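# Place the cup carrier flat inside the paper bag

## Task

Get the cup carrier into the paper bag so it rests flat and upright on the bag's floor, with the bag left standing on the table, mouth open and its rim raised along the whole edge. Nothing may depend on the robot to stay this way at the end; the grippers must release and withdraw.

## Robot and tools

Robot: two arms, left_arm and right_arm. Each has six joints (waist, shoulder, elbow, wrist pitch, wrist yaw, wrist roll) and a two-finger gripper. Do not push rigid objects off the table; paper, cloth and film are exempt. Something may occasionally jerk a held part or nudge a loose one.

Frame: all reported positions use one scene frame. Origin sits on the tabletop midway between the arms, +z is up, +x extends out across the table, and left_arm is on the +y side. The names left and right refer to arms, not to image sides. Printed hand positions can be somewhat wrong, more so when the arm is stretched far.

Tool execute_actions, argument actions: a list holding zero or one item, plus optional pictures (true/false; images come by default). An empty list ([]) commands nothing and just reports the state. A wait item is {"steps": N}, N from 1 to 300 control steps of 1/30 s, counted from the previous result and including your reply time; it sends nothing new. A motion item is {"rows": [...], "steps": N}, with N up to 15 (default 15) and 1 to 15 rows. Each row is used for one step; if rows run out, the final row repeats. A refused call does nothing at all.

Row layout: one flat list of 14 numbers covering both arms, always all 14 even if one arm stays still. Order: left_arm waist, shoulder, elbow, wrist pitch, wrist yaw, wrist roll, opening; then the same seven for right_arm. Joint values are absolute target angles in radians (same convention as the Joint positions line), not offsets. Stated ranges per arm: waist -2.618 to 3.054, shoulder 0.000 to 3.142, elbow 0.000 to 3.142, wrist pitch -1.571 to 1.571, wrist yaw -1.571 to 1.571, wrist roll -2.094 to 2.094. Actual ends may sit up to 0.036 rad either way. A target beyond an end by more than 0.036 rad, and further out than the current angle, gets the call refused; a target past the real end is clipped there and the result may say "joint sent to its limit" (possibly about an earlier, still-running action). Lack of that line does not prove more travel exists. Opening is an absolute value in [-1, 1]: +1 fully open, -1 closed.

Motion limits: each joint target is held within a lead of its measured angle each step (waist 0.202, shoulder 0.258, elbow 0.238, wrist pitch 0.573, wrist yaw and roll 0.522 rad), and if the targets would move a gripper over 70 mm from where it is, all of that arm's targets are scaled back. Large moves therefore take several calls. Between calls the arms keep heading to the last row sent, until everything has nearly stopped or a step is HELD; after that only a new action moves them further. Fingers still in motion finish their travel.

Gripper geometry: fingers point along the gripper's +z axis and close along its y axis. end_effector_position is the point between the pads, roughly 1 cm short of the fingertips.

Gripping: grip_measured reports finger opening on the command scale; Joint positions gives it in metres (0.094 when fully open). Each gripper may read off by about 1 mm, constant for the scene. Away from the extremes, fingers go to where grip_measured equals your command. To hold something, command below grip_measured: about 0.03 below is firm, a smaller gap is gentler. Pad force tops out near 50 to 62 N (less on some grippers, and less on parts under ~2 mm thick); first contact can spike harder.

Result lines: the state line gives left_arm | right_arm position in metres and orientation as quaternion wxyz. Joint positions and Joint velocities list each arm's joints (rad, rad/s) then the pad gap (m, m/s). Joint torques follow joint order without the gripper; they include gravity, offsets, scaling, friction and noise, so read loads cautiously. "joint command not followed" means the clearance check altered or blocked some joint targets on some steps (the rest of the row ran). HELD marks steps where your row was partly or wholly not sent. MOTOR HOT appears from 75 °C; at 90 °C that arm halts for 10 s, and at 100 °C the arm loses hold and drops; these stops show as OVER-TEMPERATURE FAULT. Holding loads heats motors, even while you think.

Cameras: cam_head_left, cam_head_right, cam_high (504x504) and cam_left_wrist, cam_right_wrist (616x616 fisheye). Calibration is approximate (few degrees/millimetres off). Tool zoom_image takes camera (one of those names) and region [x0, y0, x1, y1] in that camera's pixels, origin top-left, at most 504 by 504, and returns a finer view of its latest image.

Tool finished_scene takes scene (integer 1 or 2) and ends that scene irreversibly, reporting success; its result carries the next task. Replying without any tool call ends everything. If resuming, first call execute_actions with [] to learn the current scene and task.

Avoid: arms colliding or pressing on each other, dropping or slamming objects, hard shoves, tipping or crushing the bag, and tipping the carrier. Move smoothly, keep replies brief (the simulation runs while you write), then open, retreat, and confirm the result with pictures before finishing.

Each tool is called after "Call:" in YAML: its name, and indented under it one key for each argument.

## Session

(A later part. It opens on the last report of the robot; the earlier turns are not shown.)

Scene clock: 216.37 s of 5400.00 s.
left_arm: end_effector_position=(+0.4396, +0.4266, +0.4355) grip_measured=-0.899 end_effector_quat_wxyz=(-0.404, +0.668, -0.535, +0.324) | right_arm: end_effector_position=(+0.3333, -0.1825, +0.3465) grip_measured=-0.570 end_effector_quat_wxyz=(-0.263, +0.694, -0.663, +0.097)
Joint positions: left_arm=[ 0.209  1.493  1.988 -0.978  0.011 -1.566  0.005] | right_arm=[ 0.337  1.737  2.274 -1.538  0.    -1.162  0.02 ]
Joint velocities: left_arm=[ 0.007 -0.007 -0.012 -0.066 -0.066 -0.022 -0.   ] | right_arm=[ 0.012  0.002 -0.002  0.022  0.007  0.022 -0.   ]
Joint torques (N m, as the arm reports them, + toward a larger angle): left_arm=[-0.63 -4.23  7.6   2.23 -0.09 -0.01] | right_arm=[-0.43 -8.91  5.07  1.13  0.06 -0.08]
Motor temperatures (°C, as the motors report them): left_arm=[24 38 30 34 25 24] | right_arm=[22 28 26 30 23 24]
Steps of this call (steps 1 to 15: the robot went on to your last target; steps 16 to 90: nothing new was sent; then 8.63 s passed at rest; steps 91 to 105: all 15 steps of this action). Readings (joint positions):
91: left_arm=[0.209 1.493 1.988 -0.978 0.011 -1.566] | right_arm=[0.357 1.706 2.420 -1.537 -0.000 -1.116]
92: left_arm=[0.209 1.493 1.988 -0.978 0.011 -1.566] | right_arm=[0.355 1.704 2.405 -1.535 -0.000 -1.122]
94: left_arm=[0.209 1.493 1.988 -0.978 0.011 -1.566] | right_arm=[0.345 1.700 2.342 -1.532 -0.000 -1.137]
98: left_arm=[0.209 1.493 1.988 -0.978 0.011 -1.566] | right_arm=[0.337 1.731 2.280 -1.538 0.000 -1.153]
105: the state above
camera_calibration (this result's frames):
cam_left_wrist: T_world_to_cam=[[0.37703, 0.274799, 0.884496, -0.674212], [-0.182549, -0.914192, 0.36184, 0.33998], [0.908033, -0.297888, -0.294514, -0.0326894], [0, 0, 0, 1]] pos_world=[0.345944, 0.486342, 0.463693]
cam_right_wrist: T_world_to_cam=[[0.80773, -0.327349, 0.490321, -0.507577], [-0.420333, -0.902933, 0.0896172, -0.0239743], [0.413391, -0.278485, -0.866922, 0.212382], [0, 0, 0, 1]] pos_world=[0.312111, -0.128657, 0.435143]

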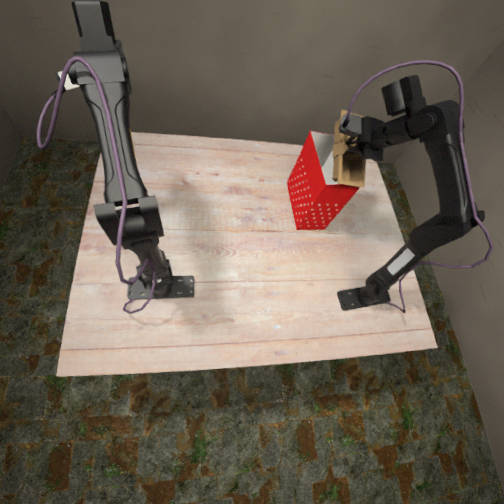

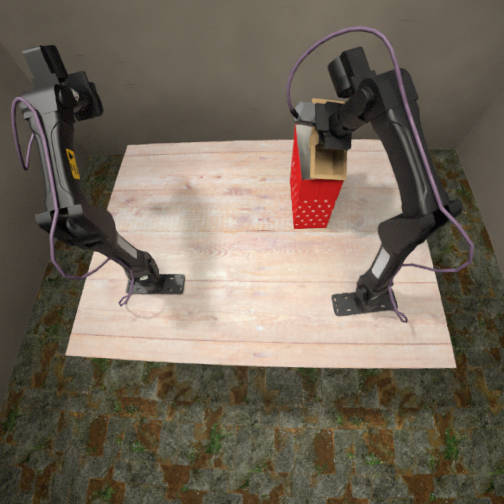

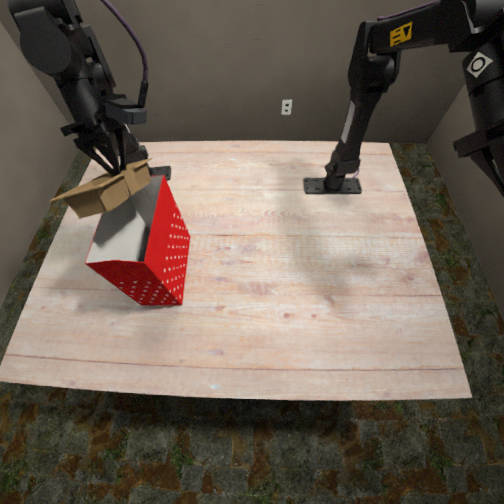

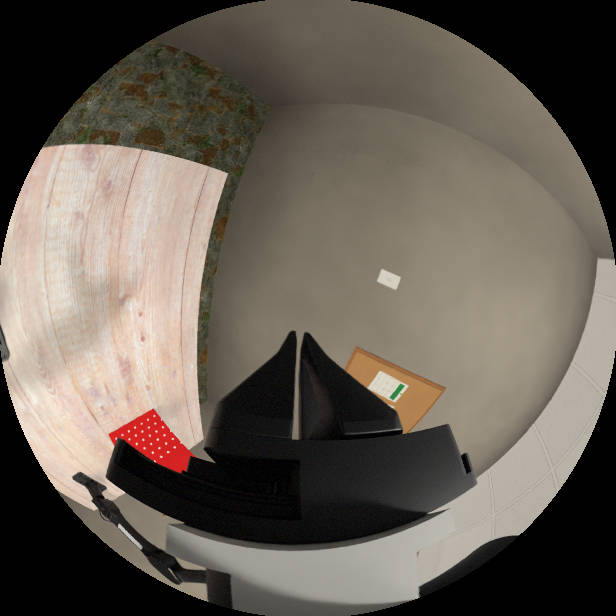

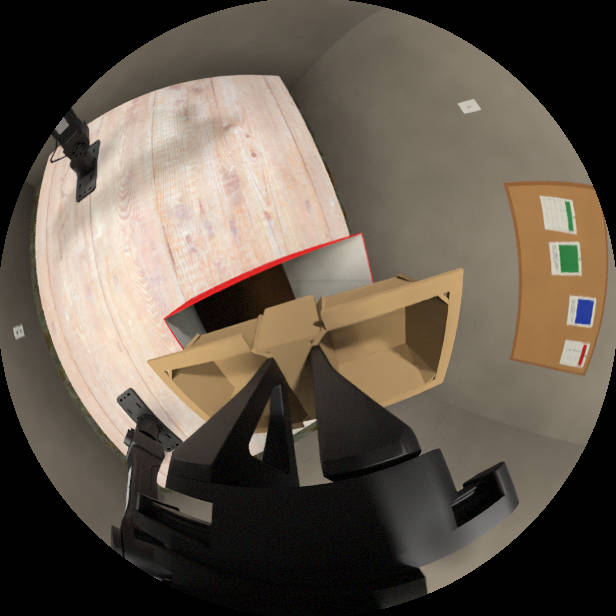

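Call:
execute_actions:
  actions:
    - {"rows":[[0.2,1.5,2.0,-1.0,0,-1.57,-0.9,0.39,1.76,2.35,-1.54,0,-1.11,-0.6],[0.2,1.5,2.0,-1.0,0,-1.57,-0.9,0.40,1.82,2.36,-1.54,0,-1.10,-0.6]],"steps":15}

Scene clock: 220.97 s of 5400.00 s.
left_arm: end_effector_position=(+0.4396, +0.4266, +0.4355) grip_measured=-0.899 end_effector_quat_wxyz=(-0.404, +0.668, -0.535, +0.324) | right_arm: end_effector_position=(+0.3419, -0.1513, +0.3300) grip_measured=-0.570 end_effector_quat_wxyz=(-0.251, +0.701, -0.663, +0.078)
Joint positions: left_arm=[ 0.209  1.493  1.988 -0.978  0.011 -1.566  0.005] | right_arm=[ 0.399  1.831  2.333 -1.541  0.003 -1.112  0.02 ]
Joint velocities: left_arm=[ 0.022  0.007  0.002 -0.051 -0.037 -0.066 -0.   ] | right_arm=[-0.007 -0.017  0.017 -0.051  0.037  0.11  -0.001]
Joint torques (N m, as the arm reports them, + toward a larger angle): left_arm=[-0.63 -4.21  7.6   2.24 -0.09 -0.01] | right_arm=[ 0.04 -9.16  7.75  1.09 -0.05  0.05]
Motor temperatures (°C, as the motors report them): left_arm=[24 37 30 34 25 24] | right_arm=[22 28 26 29 23 24]
Steps of this call (steps 1 to 15: the robot went on to your last target; steps 16 to 90: nothing new was sent; then 1.10 s passed at rest; steps 91 to 105: all 15 steps of this action). Readings (joint positions):
91: left_arm=[0.209 1.493 1.988 -0.978 0.011 -1.566] | right_arm=[0.343 1.742 2.284 -1.543 0.003 -1.157]
92: left_arm=[0.209 1.493 1.988 -0.978 0.011 -1.566] | right_arm=[0.354 1.756 2.304 -1.547 0.006 -1.148]
94: left_arm=[0.209 1.493 1.988 -0.978 0.011 -1.566] | right_arm=[0.382 1.782 2.331 -1.542 0.005 -1.134]
98: left_arm=[0.209 1.493 1.988 -0.978 0.011 -1.566] | right_arm=[0.399 1.822 2.333 -1.541 0.003 -1.120]
105: the state above
camera_calibration (this result's frames):
cam_left_wrist: T_world_to_cam=[[0.37703, 0.274799, 0.884496, -0.674212], [-0.182549, -0.914192, 0.36184, 0.33998], [0.908033, -0.297888, -0.294514, -0.0326894], [0, 0, 0, 1]] pos_world=[0.345944, 0.486342, 0.463693]
cam_right_wrist: T_world_to_cam=[[0.83441, -0.314404, 0.45267, -0.491011], [-0.399874, -0.910577, 0.104645, -0.00384421], [0.37929, -0.268328, -0.885516, 0.222516], [0, 0, 0, 1]] pos_world=[0.323769, -0.0981692, 0.41971]

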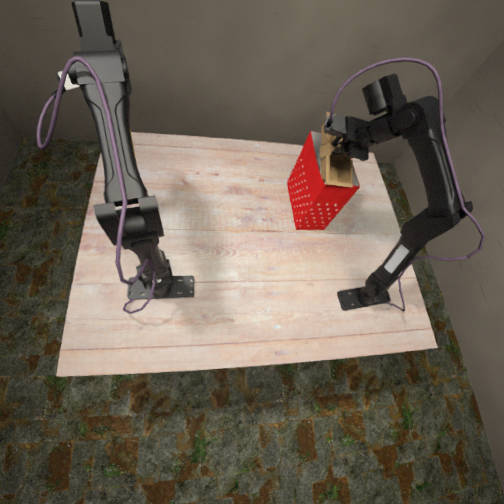

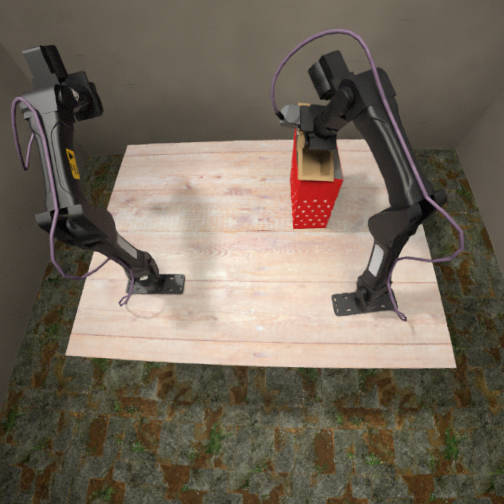

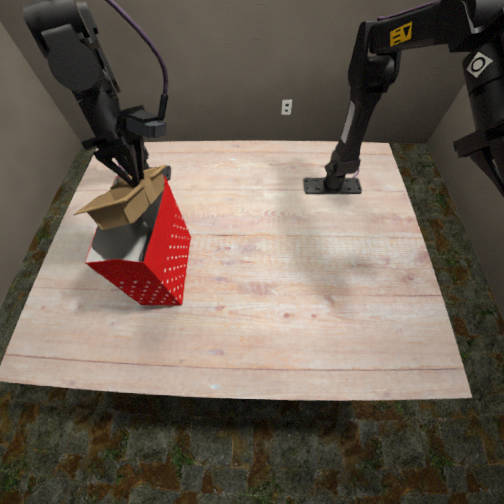

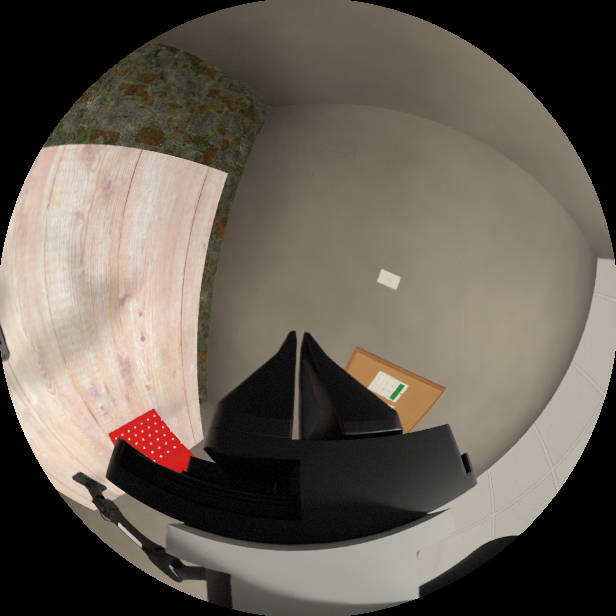

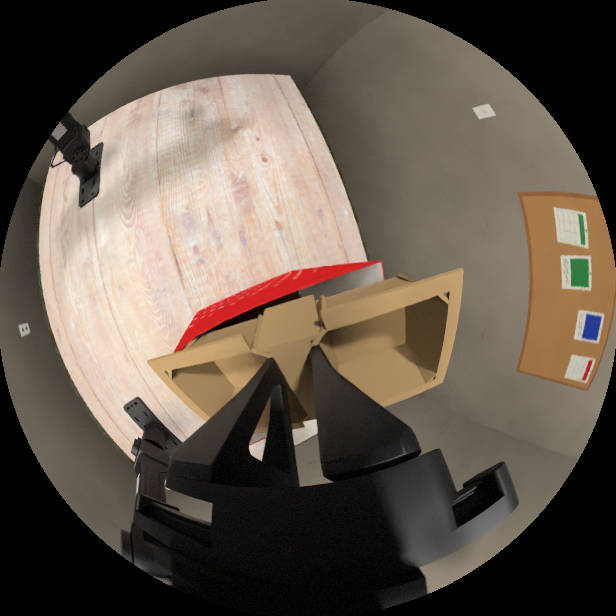

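Call:
execute_actions:
  actions:
    - {"rows":[[0.2,1.5,2.0,-1.0,0,-1.57,-0.9,0.37,1.86,2.46,-1.54,0,-1.12,-0.6],[0.2,1.5,2.0,-1.0,0,-1.57,-0.9,0.35,1.93,2.50,-1.54,0,-1.14,-0.6]],"steps":15}

Call:
zoom_image:
  camera: "cam_head_right"
  region: [250,60,410,240]

Scene clock: 227.93 s of 5400.00 s.
left_arm: end_effector_position=(+0.4396, +0.4266, +0.4355) grip_measured=-0.899 end_effector_quat_wxyz=(-0.404, +0.668, -0.535, +0.324) | right_arm: end_effector_position=(+0.3756, -0.1554, +0.3313) grip_measured=-0.570 end_effector_quat_wxyz=(-0.262, +0.689, -0.669, +0.092)
Joint positions: left_arm=[ 0.209  1.493  1.988 -0.978  0.011 -1.566  0.005] | right_arm=[ 0.352  1.936  2.469 -1.54   0.002 -1.133  0.02 ]
Joint velocities: left_arm=[-0.007  0.002 -0.002  0.066  0.066 -0.007  0.   ] | right_arm=[-0.007 -0.012 -0.012  0.007  0.022 -0.007  0.   ]
Joint torques (N m, as the arm reports them, + toward a larger angle): left_arm=[-0.61 -4.22  7.63  2.23 -0.09  0.  ] | right_arm=[-0.14 -9.53  7.9   1.09 -0.04 -0.06]
Motor temperatures (°C, as the motors report them): left_arm=[24 37 30 34 25 24] | right_arm=[22 29 26 29 23 24]
Steps of this call (steps 1 to 15: the robot went on to your last target; steps 16 to 90: nothing new was sent; then 3.47 s passed at rest; steps 91 to 105: all 15 steps of this action). Readings (joint positions):
91: left_arm=[0.209 1.493 1.988 -0.978 0.011 -1.566] | right_arm=[0.397 1.840 2.355 -1.552 0.002 -1.111]
92: left_arm=[0.209 1.493 1.988 -0.978 0.011 -1.566] | right_arm=[0.390 1.862 2.398 -1.560 0.001 -1.116]
94: left_arm=[0.209 1.493 1.988 -0.978 0.011 -1.566] | right_arm=[0.370 1.896 2.457 -1.546 0.000 -1.122]
98: left_arm=[0.209 1.493 1.988 -0.978 0.011 -1.566] | right_arm=[0.352 1.927 2.469 -1.540 0.002 -1.129]
105: the state above
camera_calibration (this result's frames):
cam_left_wrist: T_world_to_cam=[[0.37703, 0.274799, 0.884496, -0.674212], [-0.182549, -0.914192, 0.36184, 0.33998], [0.908033, -0.297888, -0.294514, -0.0326894], [0, 0, 0, 1]] pos_world=[0.345944, 0.486342, 0.463693]
cam_right_wrist: T_world_to_cam=[[0.80939, -0.341085, 0.478067, -0.524158], [-0.429444, -0.899023, 0.0856462, 0.0250239], [0.400581, -0.274625, -0.874137, 0.197038], [0, 0, 0, 1]] pos_world=[0.356065, -0.102174, 0.420678]

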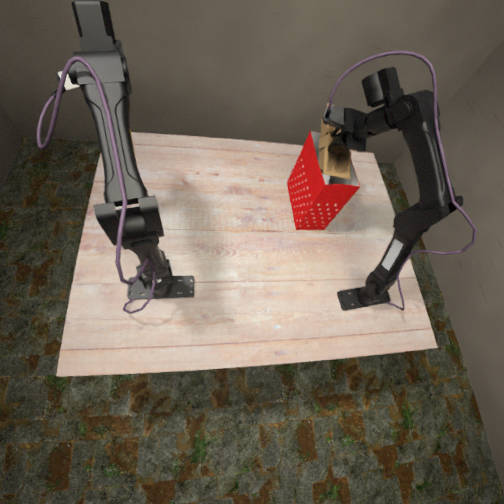

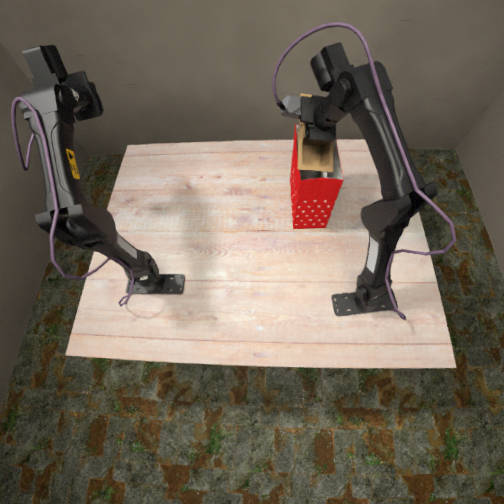

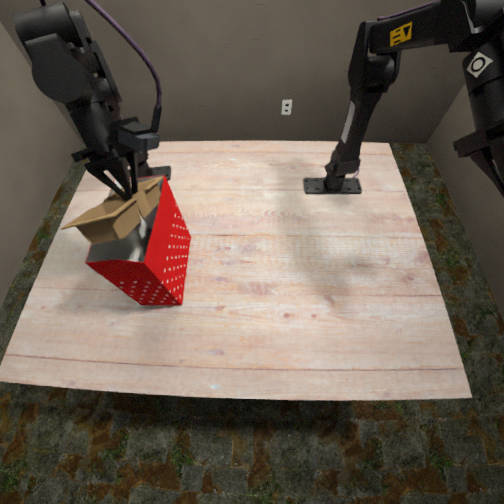

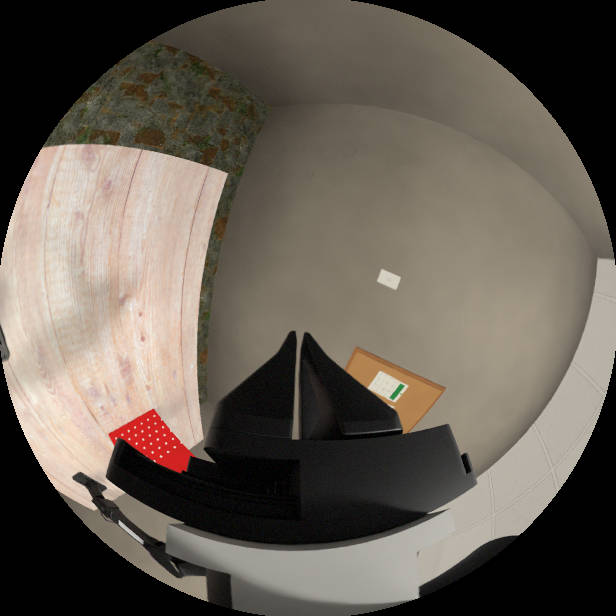

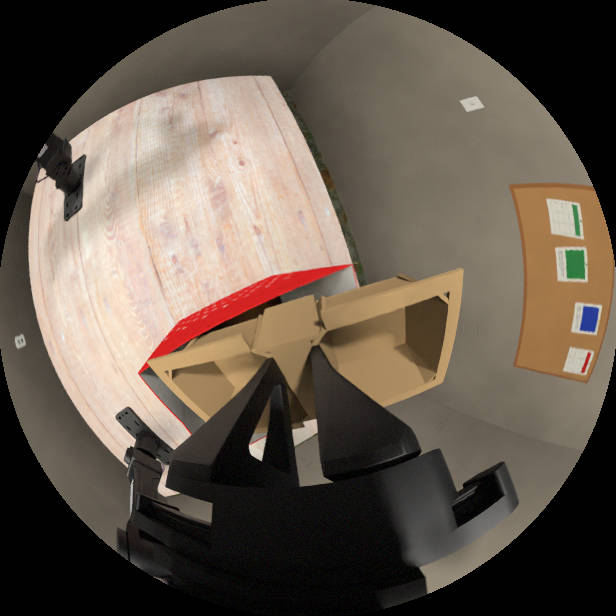

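Region (250, 60, 410, 240) of cam_head_right's 504x504 image, scaled by 2.800, with more detail than that image has.

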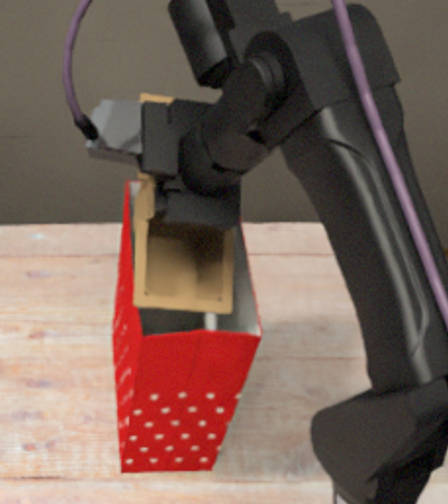

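Call:
execute_actions:
  actions:
    - {"rows":[[0.2,1.5,2.0,-1.0,0,-1.57,-0.9,0.34,1.93,2.44,-1.54,0,-1.15,-0.6],[0.2,1.5,2.0,-1.0,0,-1.57,-0.9,0.34,1.92,2.39,-1.54,0,-1.15,-0.6],[0.2,1.5,2.0,-1.0,0,-1.57,-0.9,0.335,1.91,2.34,-1.54,0,-1.155,-0.6]],"steps":15}

Call:
zoom_image:
  camera: "cam_head_right"
  region: [250,60,410,240]

Scene clock: 233.43 s of 5400.00 s.
left_arm: end_effector_position=(+0.4396, +0.4266, +0.4355) grip_measured=-0.899 end_effector_quat_wxyz=(-0.404, +0.668, -0.535, +0.324) | right_arm: end_effector_position=(+0.3702, -0.1627, +0.2992) grip_measured=-0.570 end_effector_quat_wxyz=(-0.213, +0.701, -0.676, +0.078)
Joint positions: left_arm=[ 0.209  1.493  1.988 -0.978  0.011 -1.566  0.005] | right_arm=[ 0.342  1.923  2.349 -1.538  0.003 -1.148  0.02 ]
Joint velocities: left_arm=[ 0.022 -0.012 -0.007  0.022  0.007  0.037 -0.001] | right_arm=[-0.017 -0.002 -0.002 -0.037 -0.066 -0.037 -0.   ]
Joint torques (N m, as the arm reports them, + toward a larger angle): left_arm=[-0.6  -4.24  7.67  2.24 -0.09 -0.01] | right_arm=[ -0.34 -10.47   5.12   0.93  -0.05  -0.02]
Motor temperatures (°C, as the motors report them): left_arm=[24 36 30 34 25 24] | right_arm=[22 29 26 29 23 24]
Steps of this call (steps 1 to 15: the robot went on to your last target; steps 16 to 90: nothing new was sent; then 2.00 s passed at rest; steps 91 to 105: all 15 steps of this action). Readings (joint positions):
91: left_arm=[0.209 1.493 1.988 -0.978 0.011 -1.566] | right_arm=[0.352 1.936 2.467 -1.540 0.002 -1.136]
92: left_arm=[0.209 1.493 1.988 -0.978 0.011 -1.566] | right_arm=[0.352 1.933 2.453 -1.537 0.002 -1.137]
94: left_arm=[0.209 1.493 1.988 -0.978 0.011 -1.566] | right_arm=[0.349 1.920 2.398 -1.534 0.002 -1.141]
98: left_arm=[0.209 1.493 1.988 -0.978 0.011 -1.566] | right_arm=[0.343 1.923 2.351 -1.538 0.003 -1.146]
105: the state above
camera_calibration (this result's frames):
cam_left_wrist: T_world_to_cam=[[0.37703, 0.274799, 0.884496, -0.674212], [-0.182549, -0.914192, 0.36184, 0.33998], [0.908033, -0.297888, -0.294514, -0.0326894], [0, 0, 0, 1]] pos_world=[0.345944, 0.486342, 0.463693]
cam_right_wrist: T_world_to_cam=[[0.851426, -0.314054, 0.420053, -0.50072], [-0.414728, -0.893412, 0.17267, -0.0117291], [0.321052, -0.321224, -0.890921, 0.196078], [0, 0, 0, 1]] pos_world=[0.35851, -0.104747, 0.387044]

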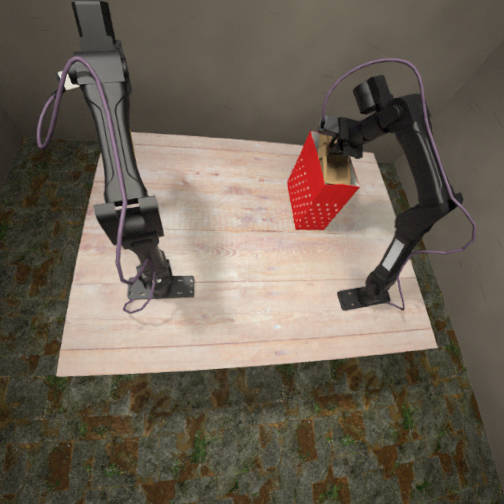

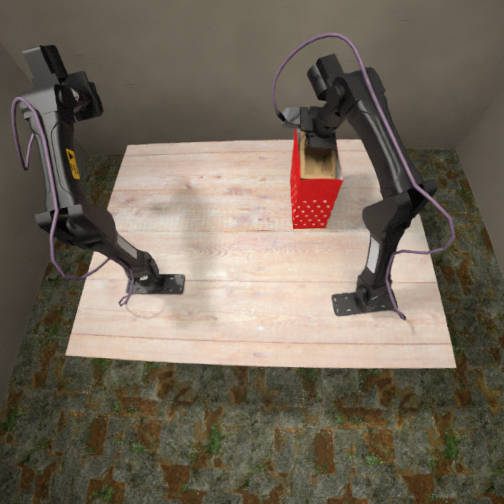

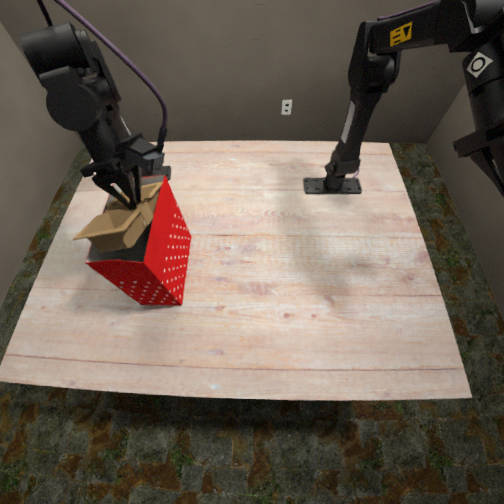

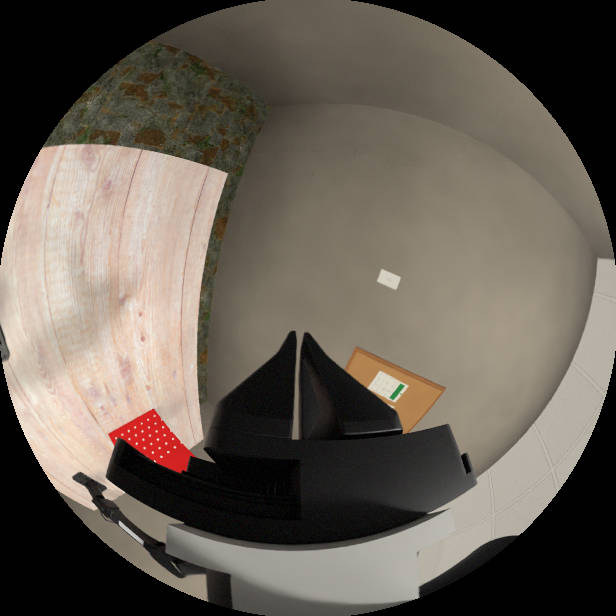

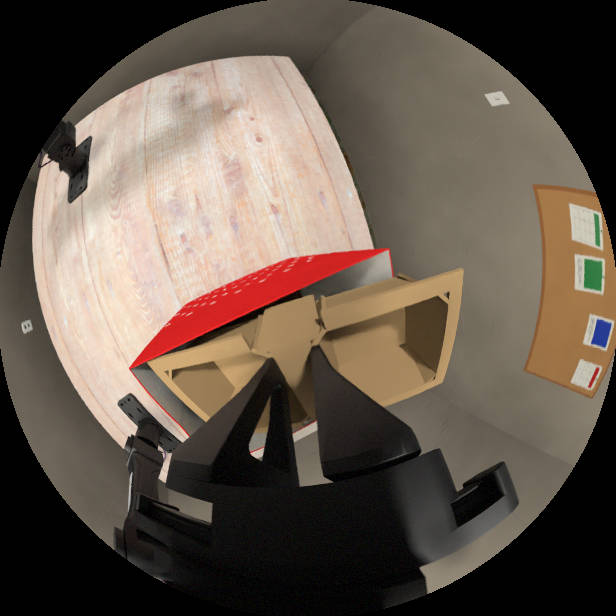

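Region (250, 60, 410, 240) of cam_head_right's 504x504 image, scaled by 2.800, with more detail than that image has.

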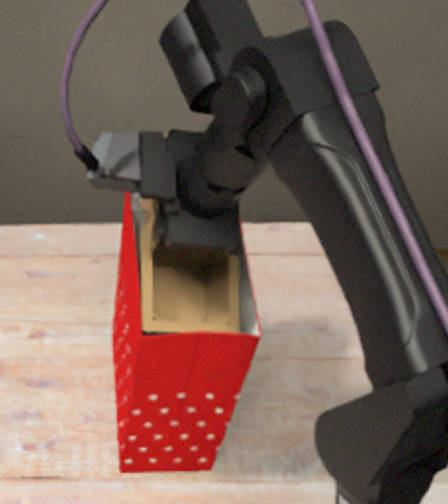

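Call:
execute_actions:
  actions:
    - {"rows":[[0.2,1.5,2.0,-1.0,0,-1.57,-0.9,0.34,1.88,2.31,-1.54,0,-1.15,-0.6],[0.2,1.5,2.0,-1.0,0,-1.57,-0.9,0.345,1.85,2.27,-1.54,0,-1.145,-0.6]],"steps":15}

Call:
zoom_image:
  camera: "cam_high"
  region: [40,120,240,320]

Scene clock: 241.37 s of 5400.00 s.
left_arm: end_effector_position=(+0.4396, +0.4266, +0.4355) grip_measured=-0.899 end_effector_quat_wxyz=(-0.404, +0.668, -0.535, +0.324) | right_arm: end_effector_position=(+0.3570, -0.1692, +0.3017) grip_measured=-0.570 end_effector_quat_wxyz=(-0.209, +0.702, -0.677, +0.077)
Joint positions: left_arm=[ 0.209  1.493  1.988 -0.978  0.011 -1.566  0.005] | right_arm=[ 0.342  1.868  2.287 -1.54   0.003 -1.149  0.02 ]
Joint velocities: left_arm=[-0.007 -0.002  0.012  0.066 -0.037  0.007  0.   ] | right_arm=[-0.002 -0.002 -0.012 -0.022 -0.051 -0.051  0.   ]
Joint torques (N m, as the arm reports them, + toward a larger angle): left_arm=[-0.62 -4.23  7.65  2.23 -0.09 -0.01] | right_arm=[  0.28 -10.36   4.49   0.91   0.     0.02]
Motor temperatures (°C, as the motors report them): left_arm=[24 36 30 35 25 24] | right_arm=[22 30 26 29 23 24]
Steps of this call (steps 1 to 15: the robot went on to your last target; steps 16 to 90: nothing new was sent; then 4.43 s passed at rest; steps 91 to 105: all 15 steps of this action). Readings (joint positions):
91: left_arm=[0.209 1.493 1.988 -0.978 0.011 -1.566] | right_arm=[0.342 1.920 2.343 -1.536 0.003 -1.149]
92: left_arm=[0.209 1.493 1.988 -0.978 0.011 -1.566] | right_arm=[0.342 1.909 2.324 -1.533 0.003 -1.149]
94: left_arm=[0.209 1.493 1.988 -0.978 0.011 -1.566] | right_arm=[0.342 1.888 2.293 -1.538 0.003 -1.149]
98: left_arm=[0.209 1.493 1.988 -0.978 0.011 -1.566] | right_arm=[0.342 1.870 2.287 -1.540 0.003 -1.149]
105: the state above
camera_calibration (this result's frames):
cam_left_wrist: T_world_to_cam=[[0.37703, 0.274799, 0.884496, -0.674212], [-0.182549, -0.914192, 0.36184, 0.33998], [0.908033, -0.297888, -0.294514, -0.0326894], [0, 0, 0, 1]] pos_world=[0.345944, 0.486342, 0.463693]
cam_right_wrist: T_world_to_cam=[[0.854579, -0.311861, 0.415256, -0.491903], [-0.412879, -0.893019, 0.179021, -0.0259739], [0.315002, -0.324438, -0.891916, 0.202388], [0, 0, 0, 1]] pos_world=[0.345893, -0.110938, 0.389429]

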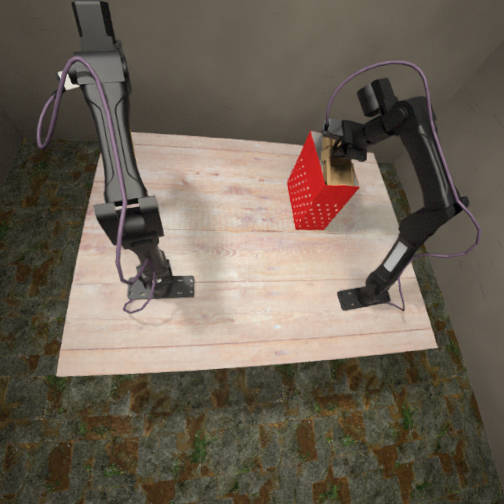

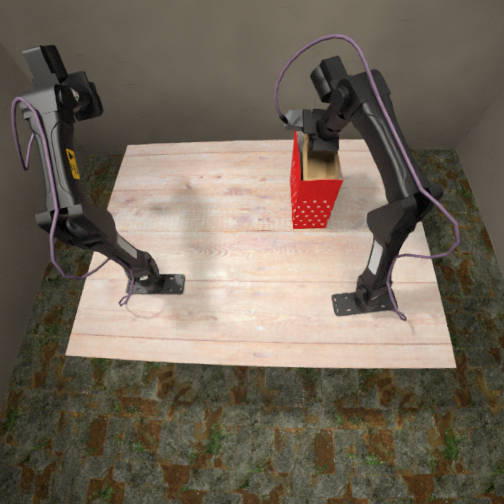

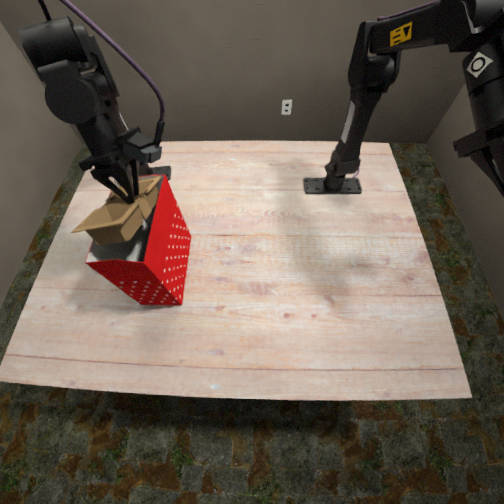

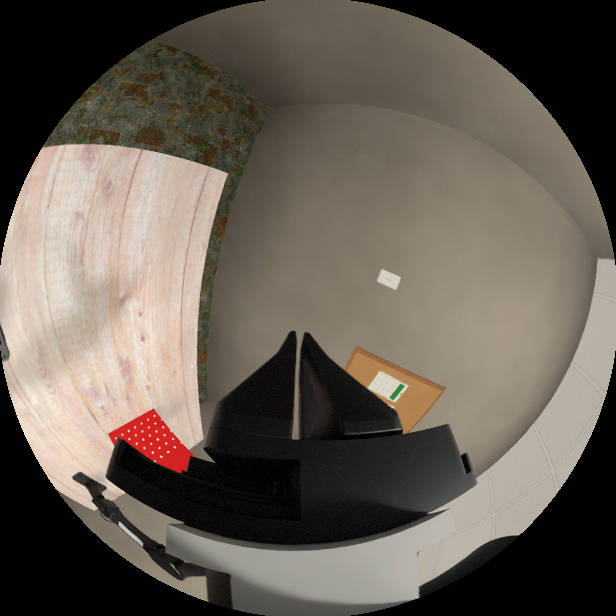

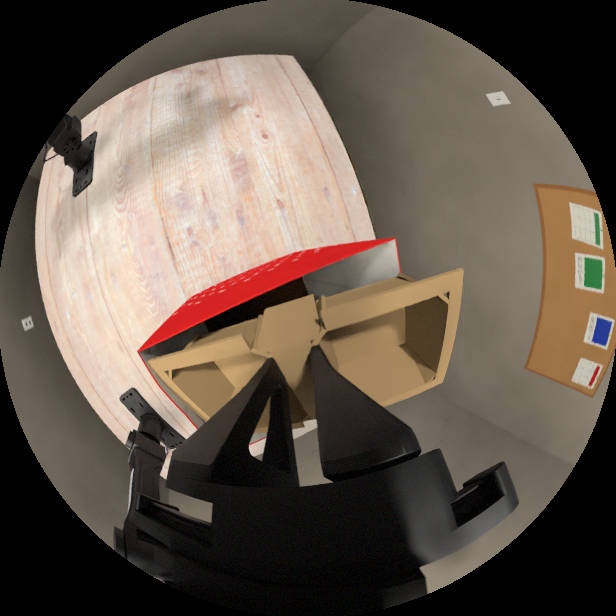

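Region (40, 120, 240, 320) of cam_high's 504x504 image, scaled by 2.520, with more detail than that image has.

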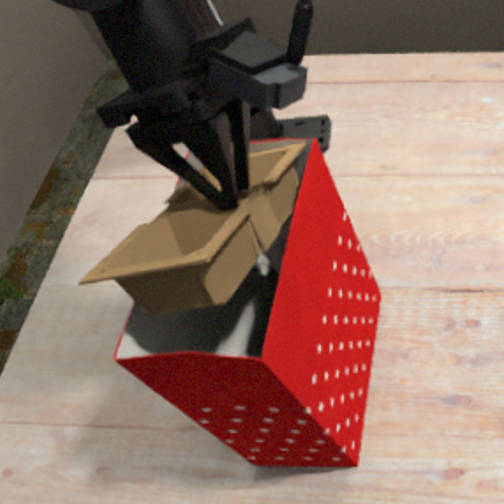

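Call:
execute_actions:
  actions:
    - {"rows":[[0.2,1.5,2.0,-1.0,0,-1.57,-0.9,0.385,1.85,2.27,-1.54,0,-1.13,-0.6],[0.2,1.5,2.0,-1.0,0,-1.57,-0.9,0.385,1.85,2.27,-1.54,0,-1.13,-0.6],[0.2,1.5,2.0,-1.0,0,-1.57,-0.9,0.385,1.85,2.23,-1.54,0,-1.13,-0.6],[0.2,1.5,2.0,-1.0,0,-1.57,-0.9,0.385,1.84,2.18,-1.54,0,-1.13,-0.6]],"steps":15}

Call:
zoom_image:
  camera: "cam_high"
  region: [40,120,240,320]

Scene clock: 247.90 s of 5400.00 s.
left_arm: end_effector_position=(+0.4396, +0.4266, +0.4355) grip_measured=-0.899 end_effector_quat_wxyz=(-0.404, +0.668, -0.535, +0.324) | right_arm: end_effector_position=(+0.3408, -0.1597, +0.2780) grip_measured=-0.570 end_effector_quat_wxyz=(-0.174, +0.718, -0.671, +0.060)
Joint positions: left_arm=[ 0.209  1.493  1.988 -0.978  0.011 -1.566  0.005] | right_arm=[ 0.383  1.853  2.19  -1.538  0.005 -1.14   0.02 ]
Joint velocities: left_arm=[ 0.007 -0.002 -0.017 -0.037  0.051 -0.022 -0.   ] | right_arm=[ 0.002  0.002  0.017 -0.007 -0.051  0.037 -0.   ]
Joint torques (N m, as the arm reports them, + toward a larger angle): left_arm=[-0.62 -4.23  7.62  2.23 -0.09  0.  ] | right_arm=[  0.07 -10.     5.26   0.81  -0.03   0.07]
Motor temperatures (°C, as the motors report them): left_arm=[24 36 30 35 25 24] | right_arm=[22 30 26 29 23 24]
Steps of this call (steps 1 to 15: the robot went on to your last target; steps 16 to 90: nothing new was sent; then 3.03 s passed at rest; steps 91 to 105: all 15 steps of this action). Readings (joint positions):
91: left_arm=[0.209 1.493 1.988 -0.978 0.011 -1.566] | right_arm=[0.346 1.868 2.287 -1.540 0.005 -1.147]
92: left_arm=[0.209 1.493 1.988 -0.978 0.011 -1.566] | right_arm=[0.353 1.868 2.287 -1.540 0.006 -1.146]
94: left_arm=[0.209 1.493 1.988 -0.978 0.011 -1.566] | right_arm=[0.371 1.859 2.257 -1.532 0.006 -1.143]
98: left_arm=[0.209 1.493 1.988 -0.978 0.011 -1.566] | right_arm=[0.383 1.853 2.195 -1.537 0.005 -1.141]
105: the state above
camera_calibration (this result's frames):
cam_left_wrist: T_world_to_cam=[[0.37703, 0.274799, 0.884496, -0.674212], [-0.182549, -0.914192, 0.36184, 0.33998], [0.908033, -0.297888, -0.294514, -0.0326894], [0, 0, 0, 1]] pos_world=[0.345944, 0.486342, 0.463693]
cam_right_wrist: T_world_to_cam=[[0.891764, -0.270147, 0.363011, -0.456769], [-0.369356, -0.89801, 0.239068, -0.0521858], [0.261404, -0.347272, -0.900594, 0.206406], [0, 0, 0, 1]] pos_world=[0.3341, -0.098579, 0.364176]

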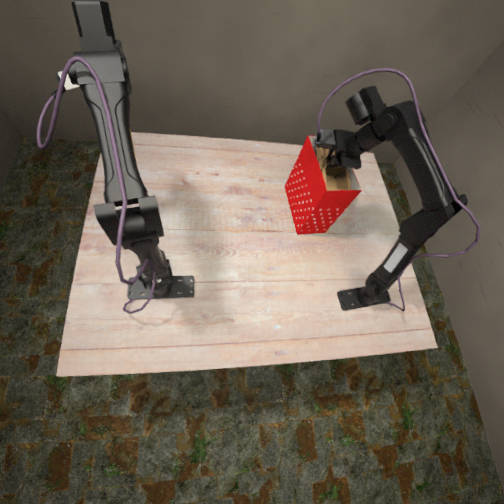

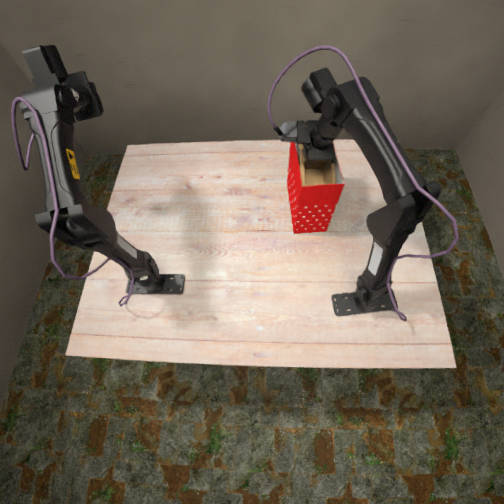

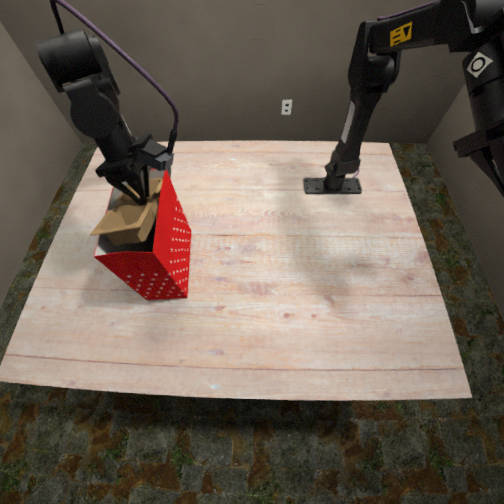

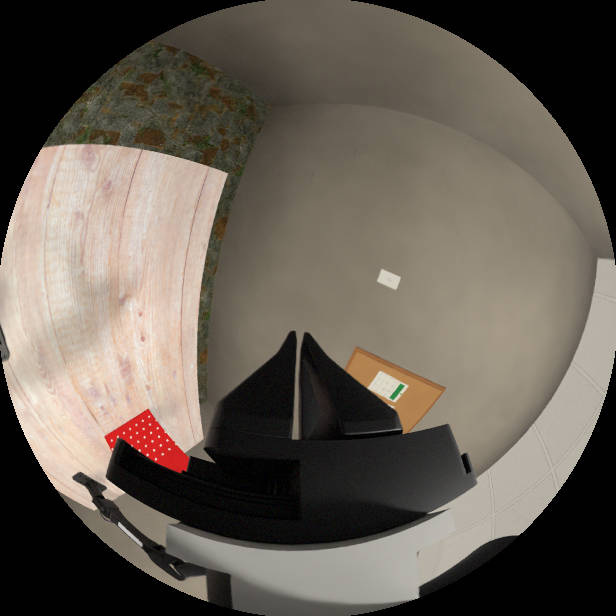

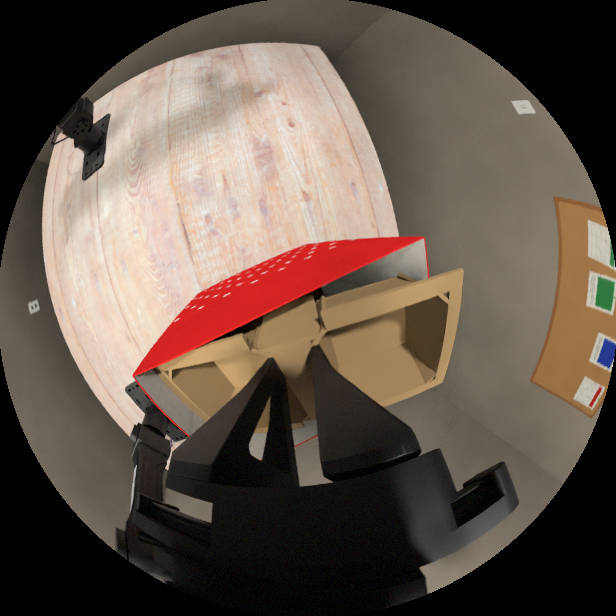

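Region (40, 120, 240, 320) of cam_high's 504x504 image, scaled by 2.520, with more detail than that image has.

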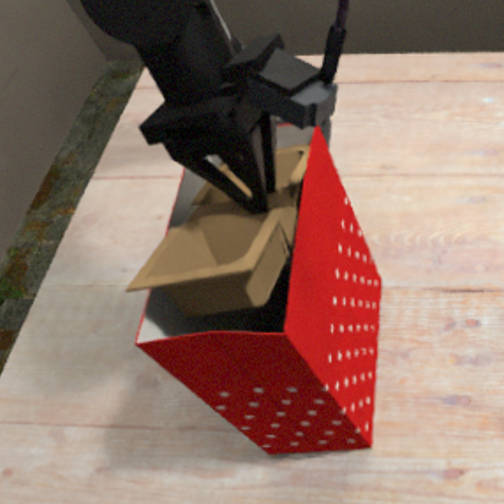

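Call:
execute_actions:
  actions:
    - {"rows":[[0.2,1.5,2.0,-1.0,0,-1.57,-0.9,0.385,1.85,2.18,-1.54,0,-1.2,-0.6],[0.2,1.5,2.0,-1.0,0,-1.57,-0.9,0.385,1.85,2.18,-1.54,0,-1.26,-0.6],[0.2,1.5,2.0,-1.0,0,-1.57,-0.9,0.385,1.85,2.18,-1.54,0,-1.26,-0.6],[0.2,1.5,2.0,-1.0,0,-1.57,-0.9,0.385,1.86,2.18,-1.54,0,-1.26,-0.6],[0.2,1.5,2.0,-1.0,0,-1.57,-0.9,0.385,1.88,2.15,-1.54,0,-1.26,-0.6],[0.2,1.5,2.0,-1.0,0,-1.57,-0.9,0.385,1.89,2.12,-1.54,0,-1.26,-0.6]],"steps":15}

Call:
zoom_image:
  camera: "cam_high"
  region: [40,120,240,320]

Scene clock: 254.43 s of 5400.00 s.
left_arm: end_effector_position=(+0.4396, +0.4266, +0.4355) grip_measured=-0.899 end_effector_quat_wxyz=(-0.404, +0.668, -0.535, +0.324) | right_arm: end_effector_position=(+0.3411, -0.1595, +0.2415) grip_measured=-0.570 end_effector_quat_wxyz=(-0.120, +0.760, -0.636, +0.050)
Joint positions: left_arm=[ 0.209  1.493  1.988 -0.978  0.011 -1.566  0.005] | right_arm=[ 0.383  1.902  2.128 -1.536  0.005 -1.249  0.02 ]
Joint velocities: left_arm=[-0.007  0.002  0.007 -0.037 -0.051 -0.007  0.001] | right_arm=[-0.012 -0.022 -0.007 -0.037 -0.037 -0.081 -0.002]
Joint torques (N m, as the arm reports them, + toward a larger angle): left_arm=[-0.65 -4.22  7.61  2.22 -0.08  0.  ] | right_arm=[  0.29 -10.37   5.56   0.61  -0.04  -0.06]
Motor temperatures (°C, as the motors report them): left_arm=[24 36 30 35 25 24] | right_arm=[22 30 25 29 23 24]
Steps of this call (steps 1 to 15: the robot went on to your last target; steps 16 to 90: nothing new was sent; then 3.03 s passed at rest; steps 91 to 105: all 15 steps of this action). Readings (joint positions):
91: left_arm=[0.209 1.493 1.988 -0.978 0.011 -1.566] | right_arm=[0.383 1.853 2.190 -1.538 0.005 -1.148]
92: left_arm=[0.209 1.493 1.988 -0.978 0.011 -1.566] | right_arm=[0.383 1.853 2.190 -1.538 0.005 -1.167]
94: left_arm=[0.209 1.493 1.988 -0.978 0.011 -1.566] | right_arm=[0.383 1.853 2.190 -1.538 0.005 -1.198]
98: left_arm=[0.209 1.493 1.988 -0.978 0.011 -1.566] | right_arm=[0.383 1.864 2.153 -1.536 0.005 -1.231]
105: the state above
camera_calibration (this result's frames):
cam_left_wrist: T_world_to_cam=[[0.37703, 0.274799, 0.884496, -0.674212], [-0.182549, -0.914192, 0.36184, 0.33998], [0.908033, -0.297888, -0.294514, -0.0326894], [0, 0, 0, 1]] pos_world=[0.345944, 0.486342, 0.463693]
cam_right_wrist: T_world_to_cam=[[0.940353, -0.147625, 0.306501, -0.427106], [-0.252619, -0.906438, 0.338459, -0.108401], [0.227859, -0.395699, -0.889664, 0.174607], [0, 0, 0, 1]] pos_world=[0.334461, -0.092219, 0.322939]

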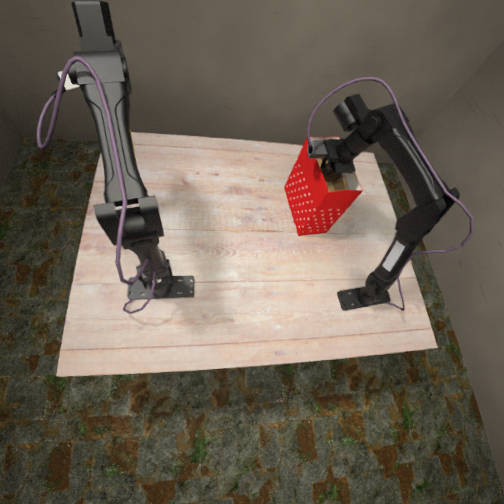

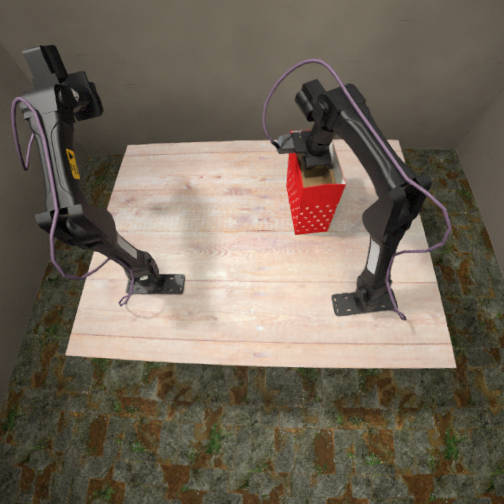

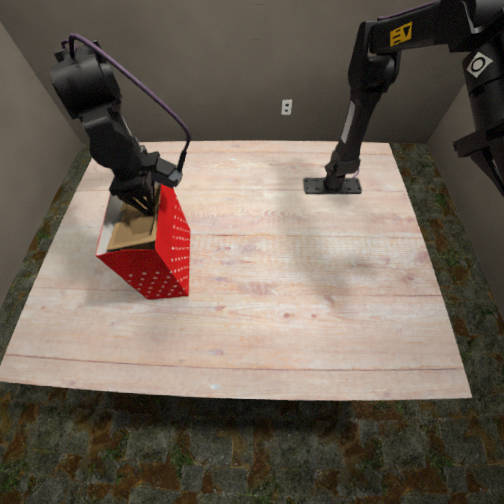

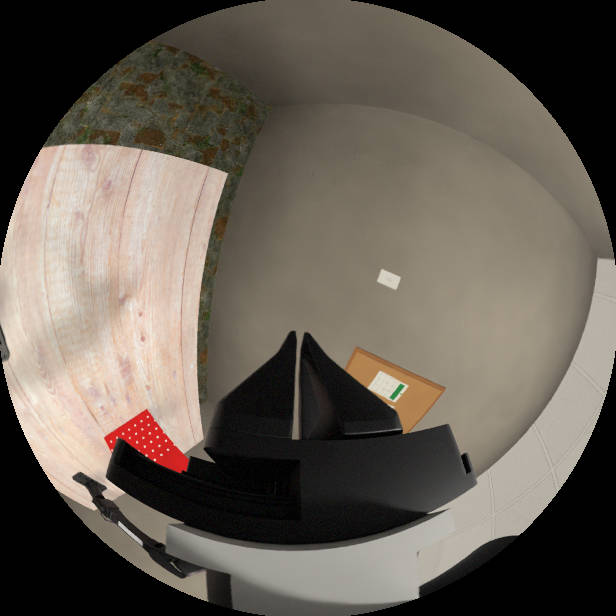

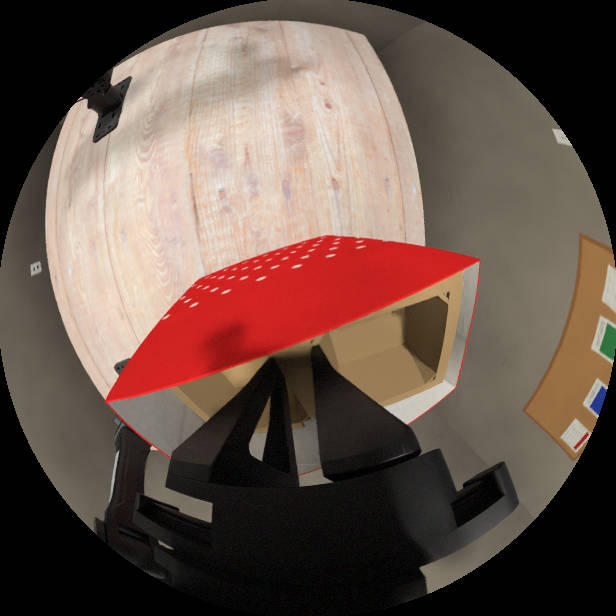

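Region (40, 120, 240, 320) of cam_high's 504x504 image, scaled by 2.520, with more detail than that image has.

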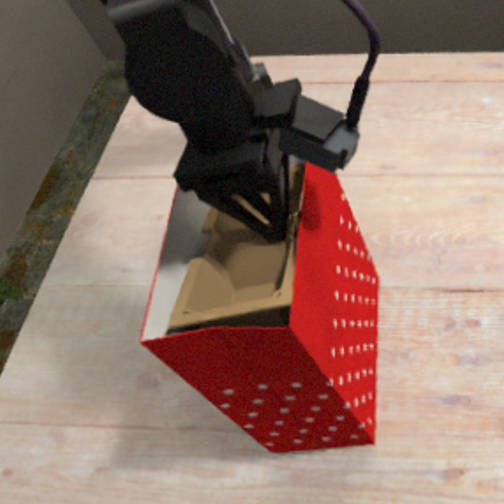

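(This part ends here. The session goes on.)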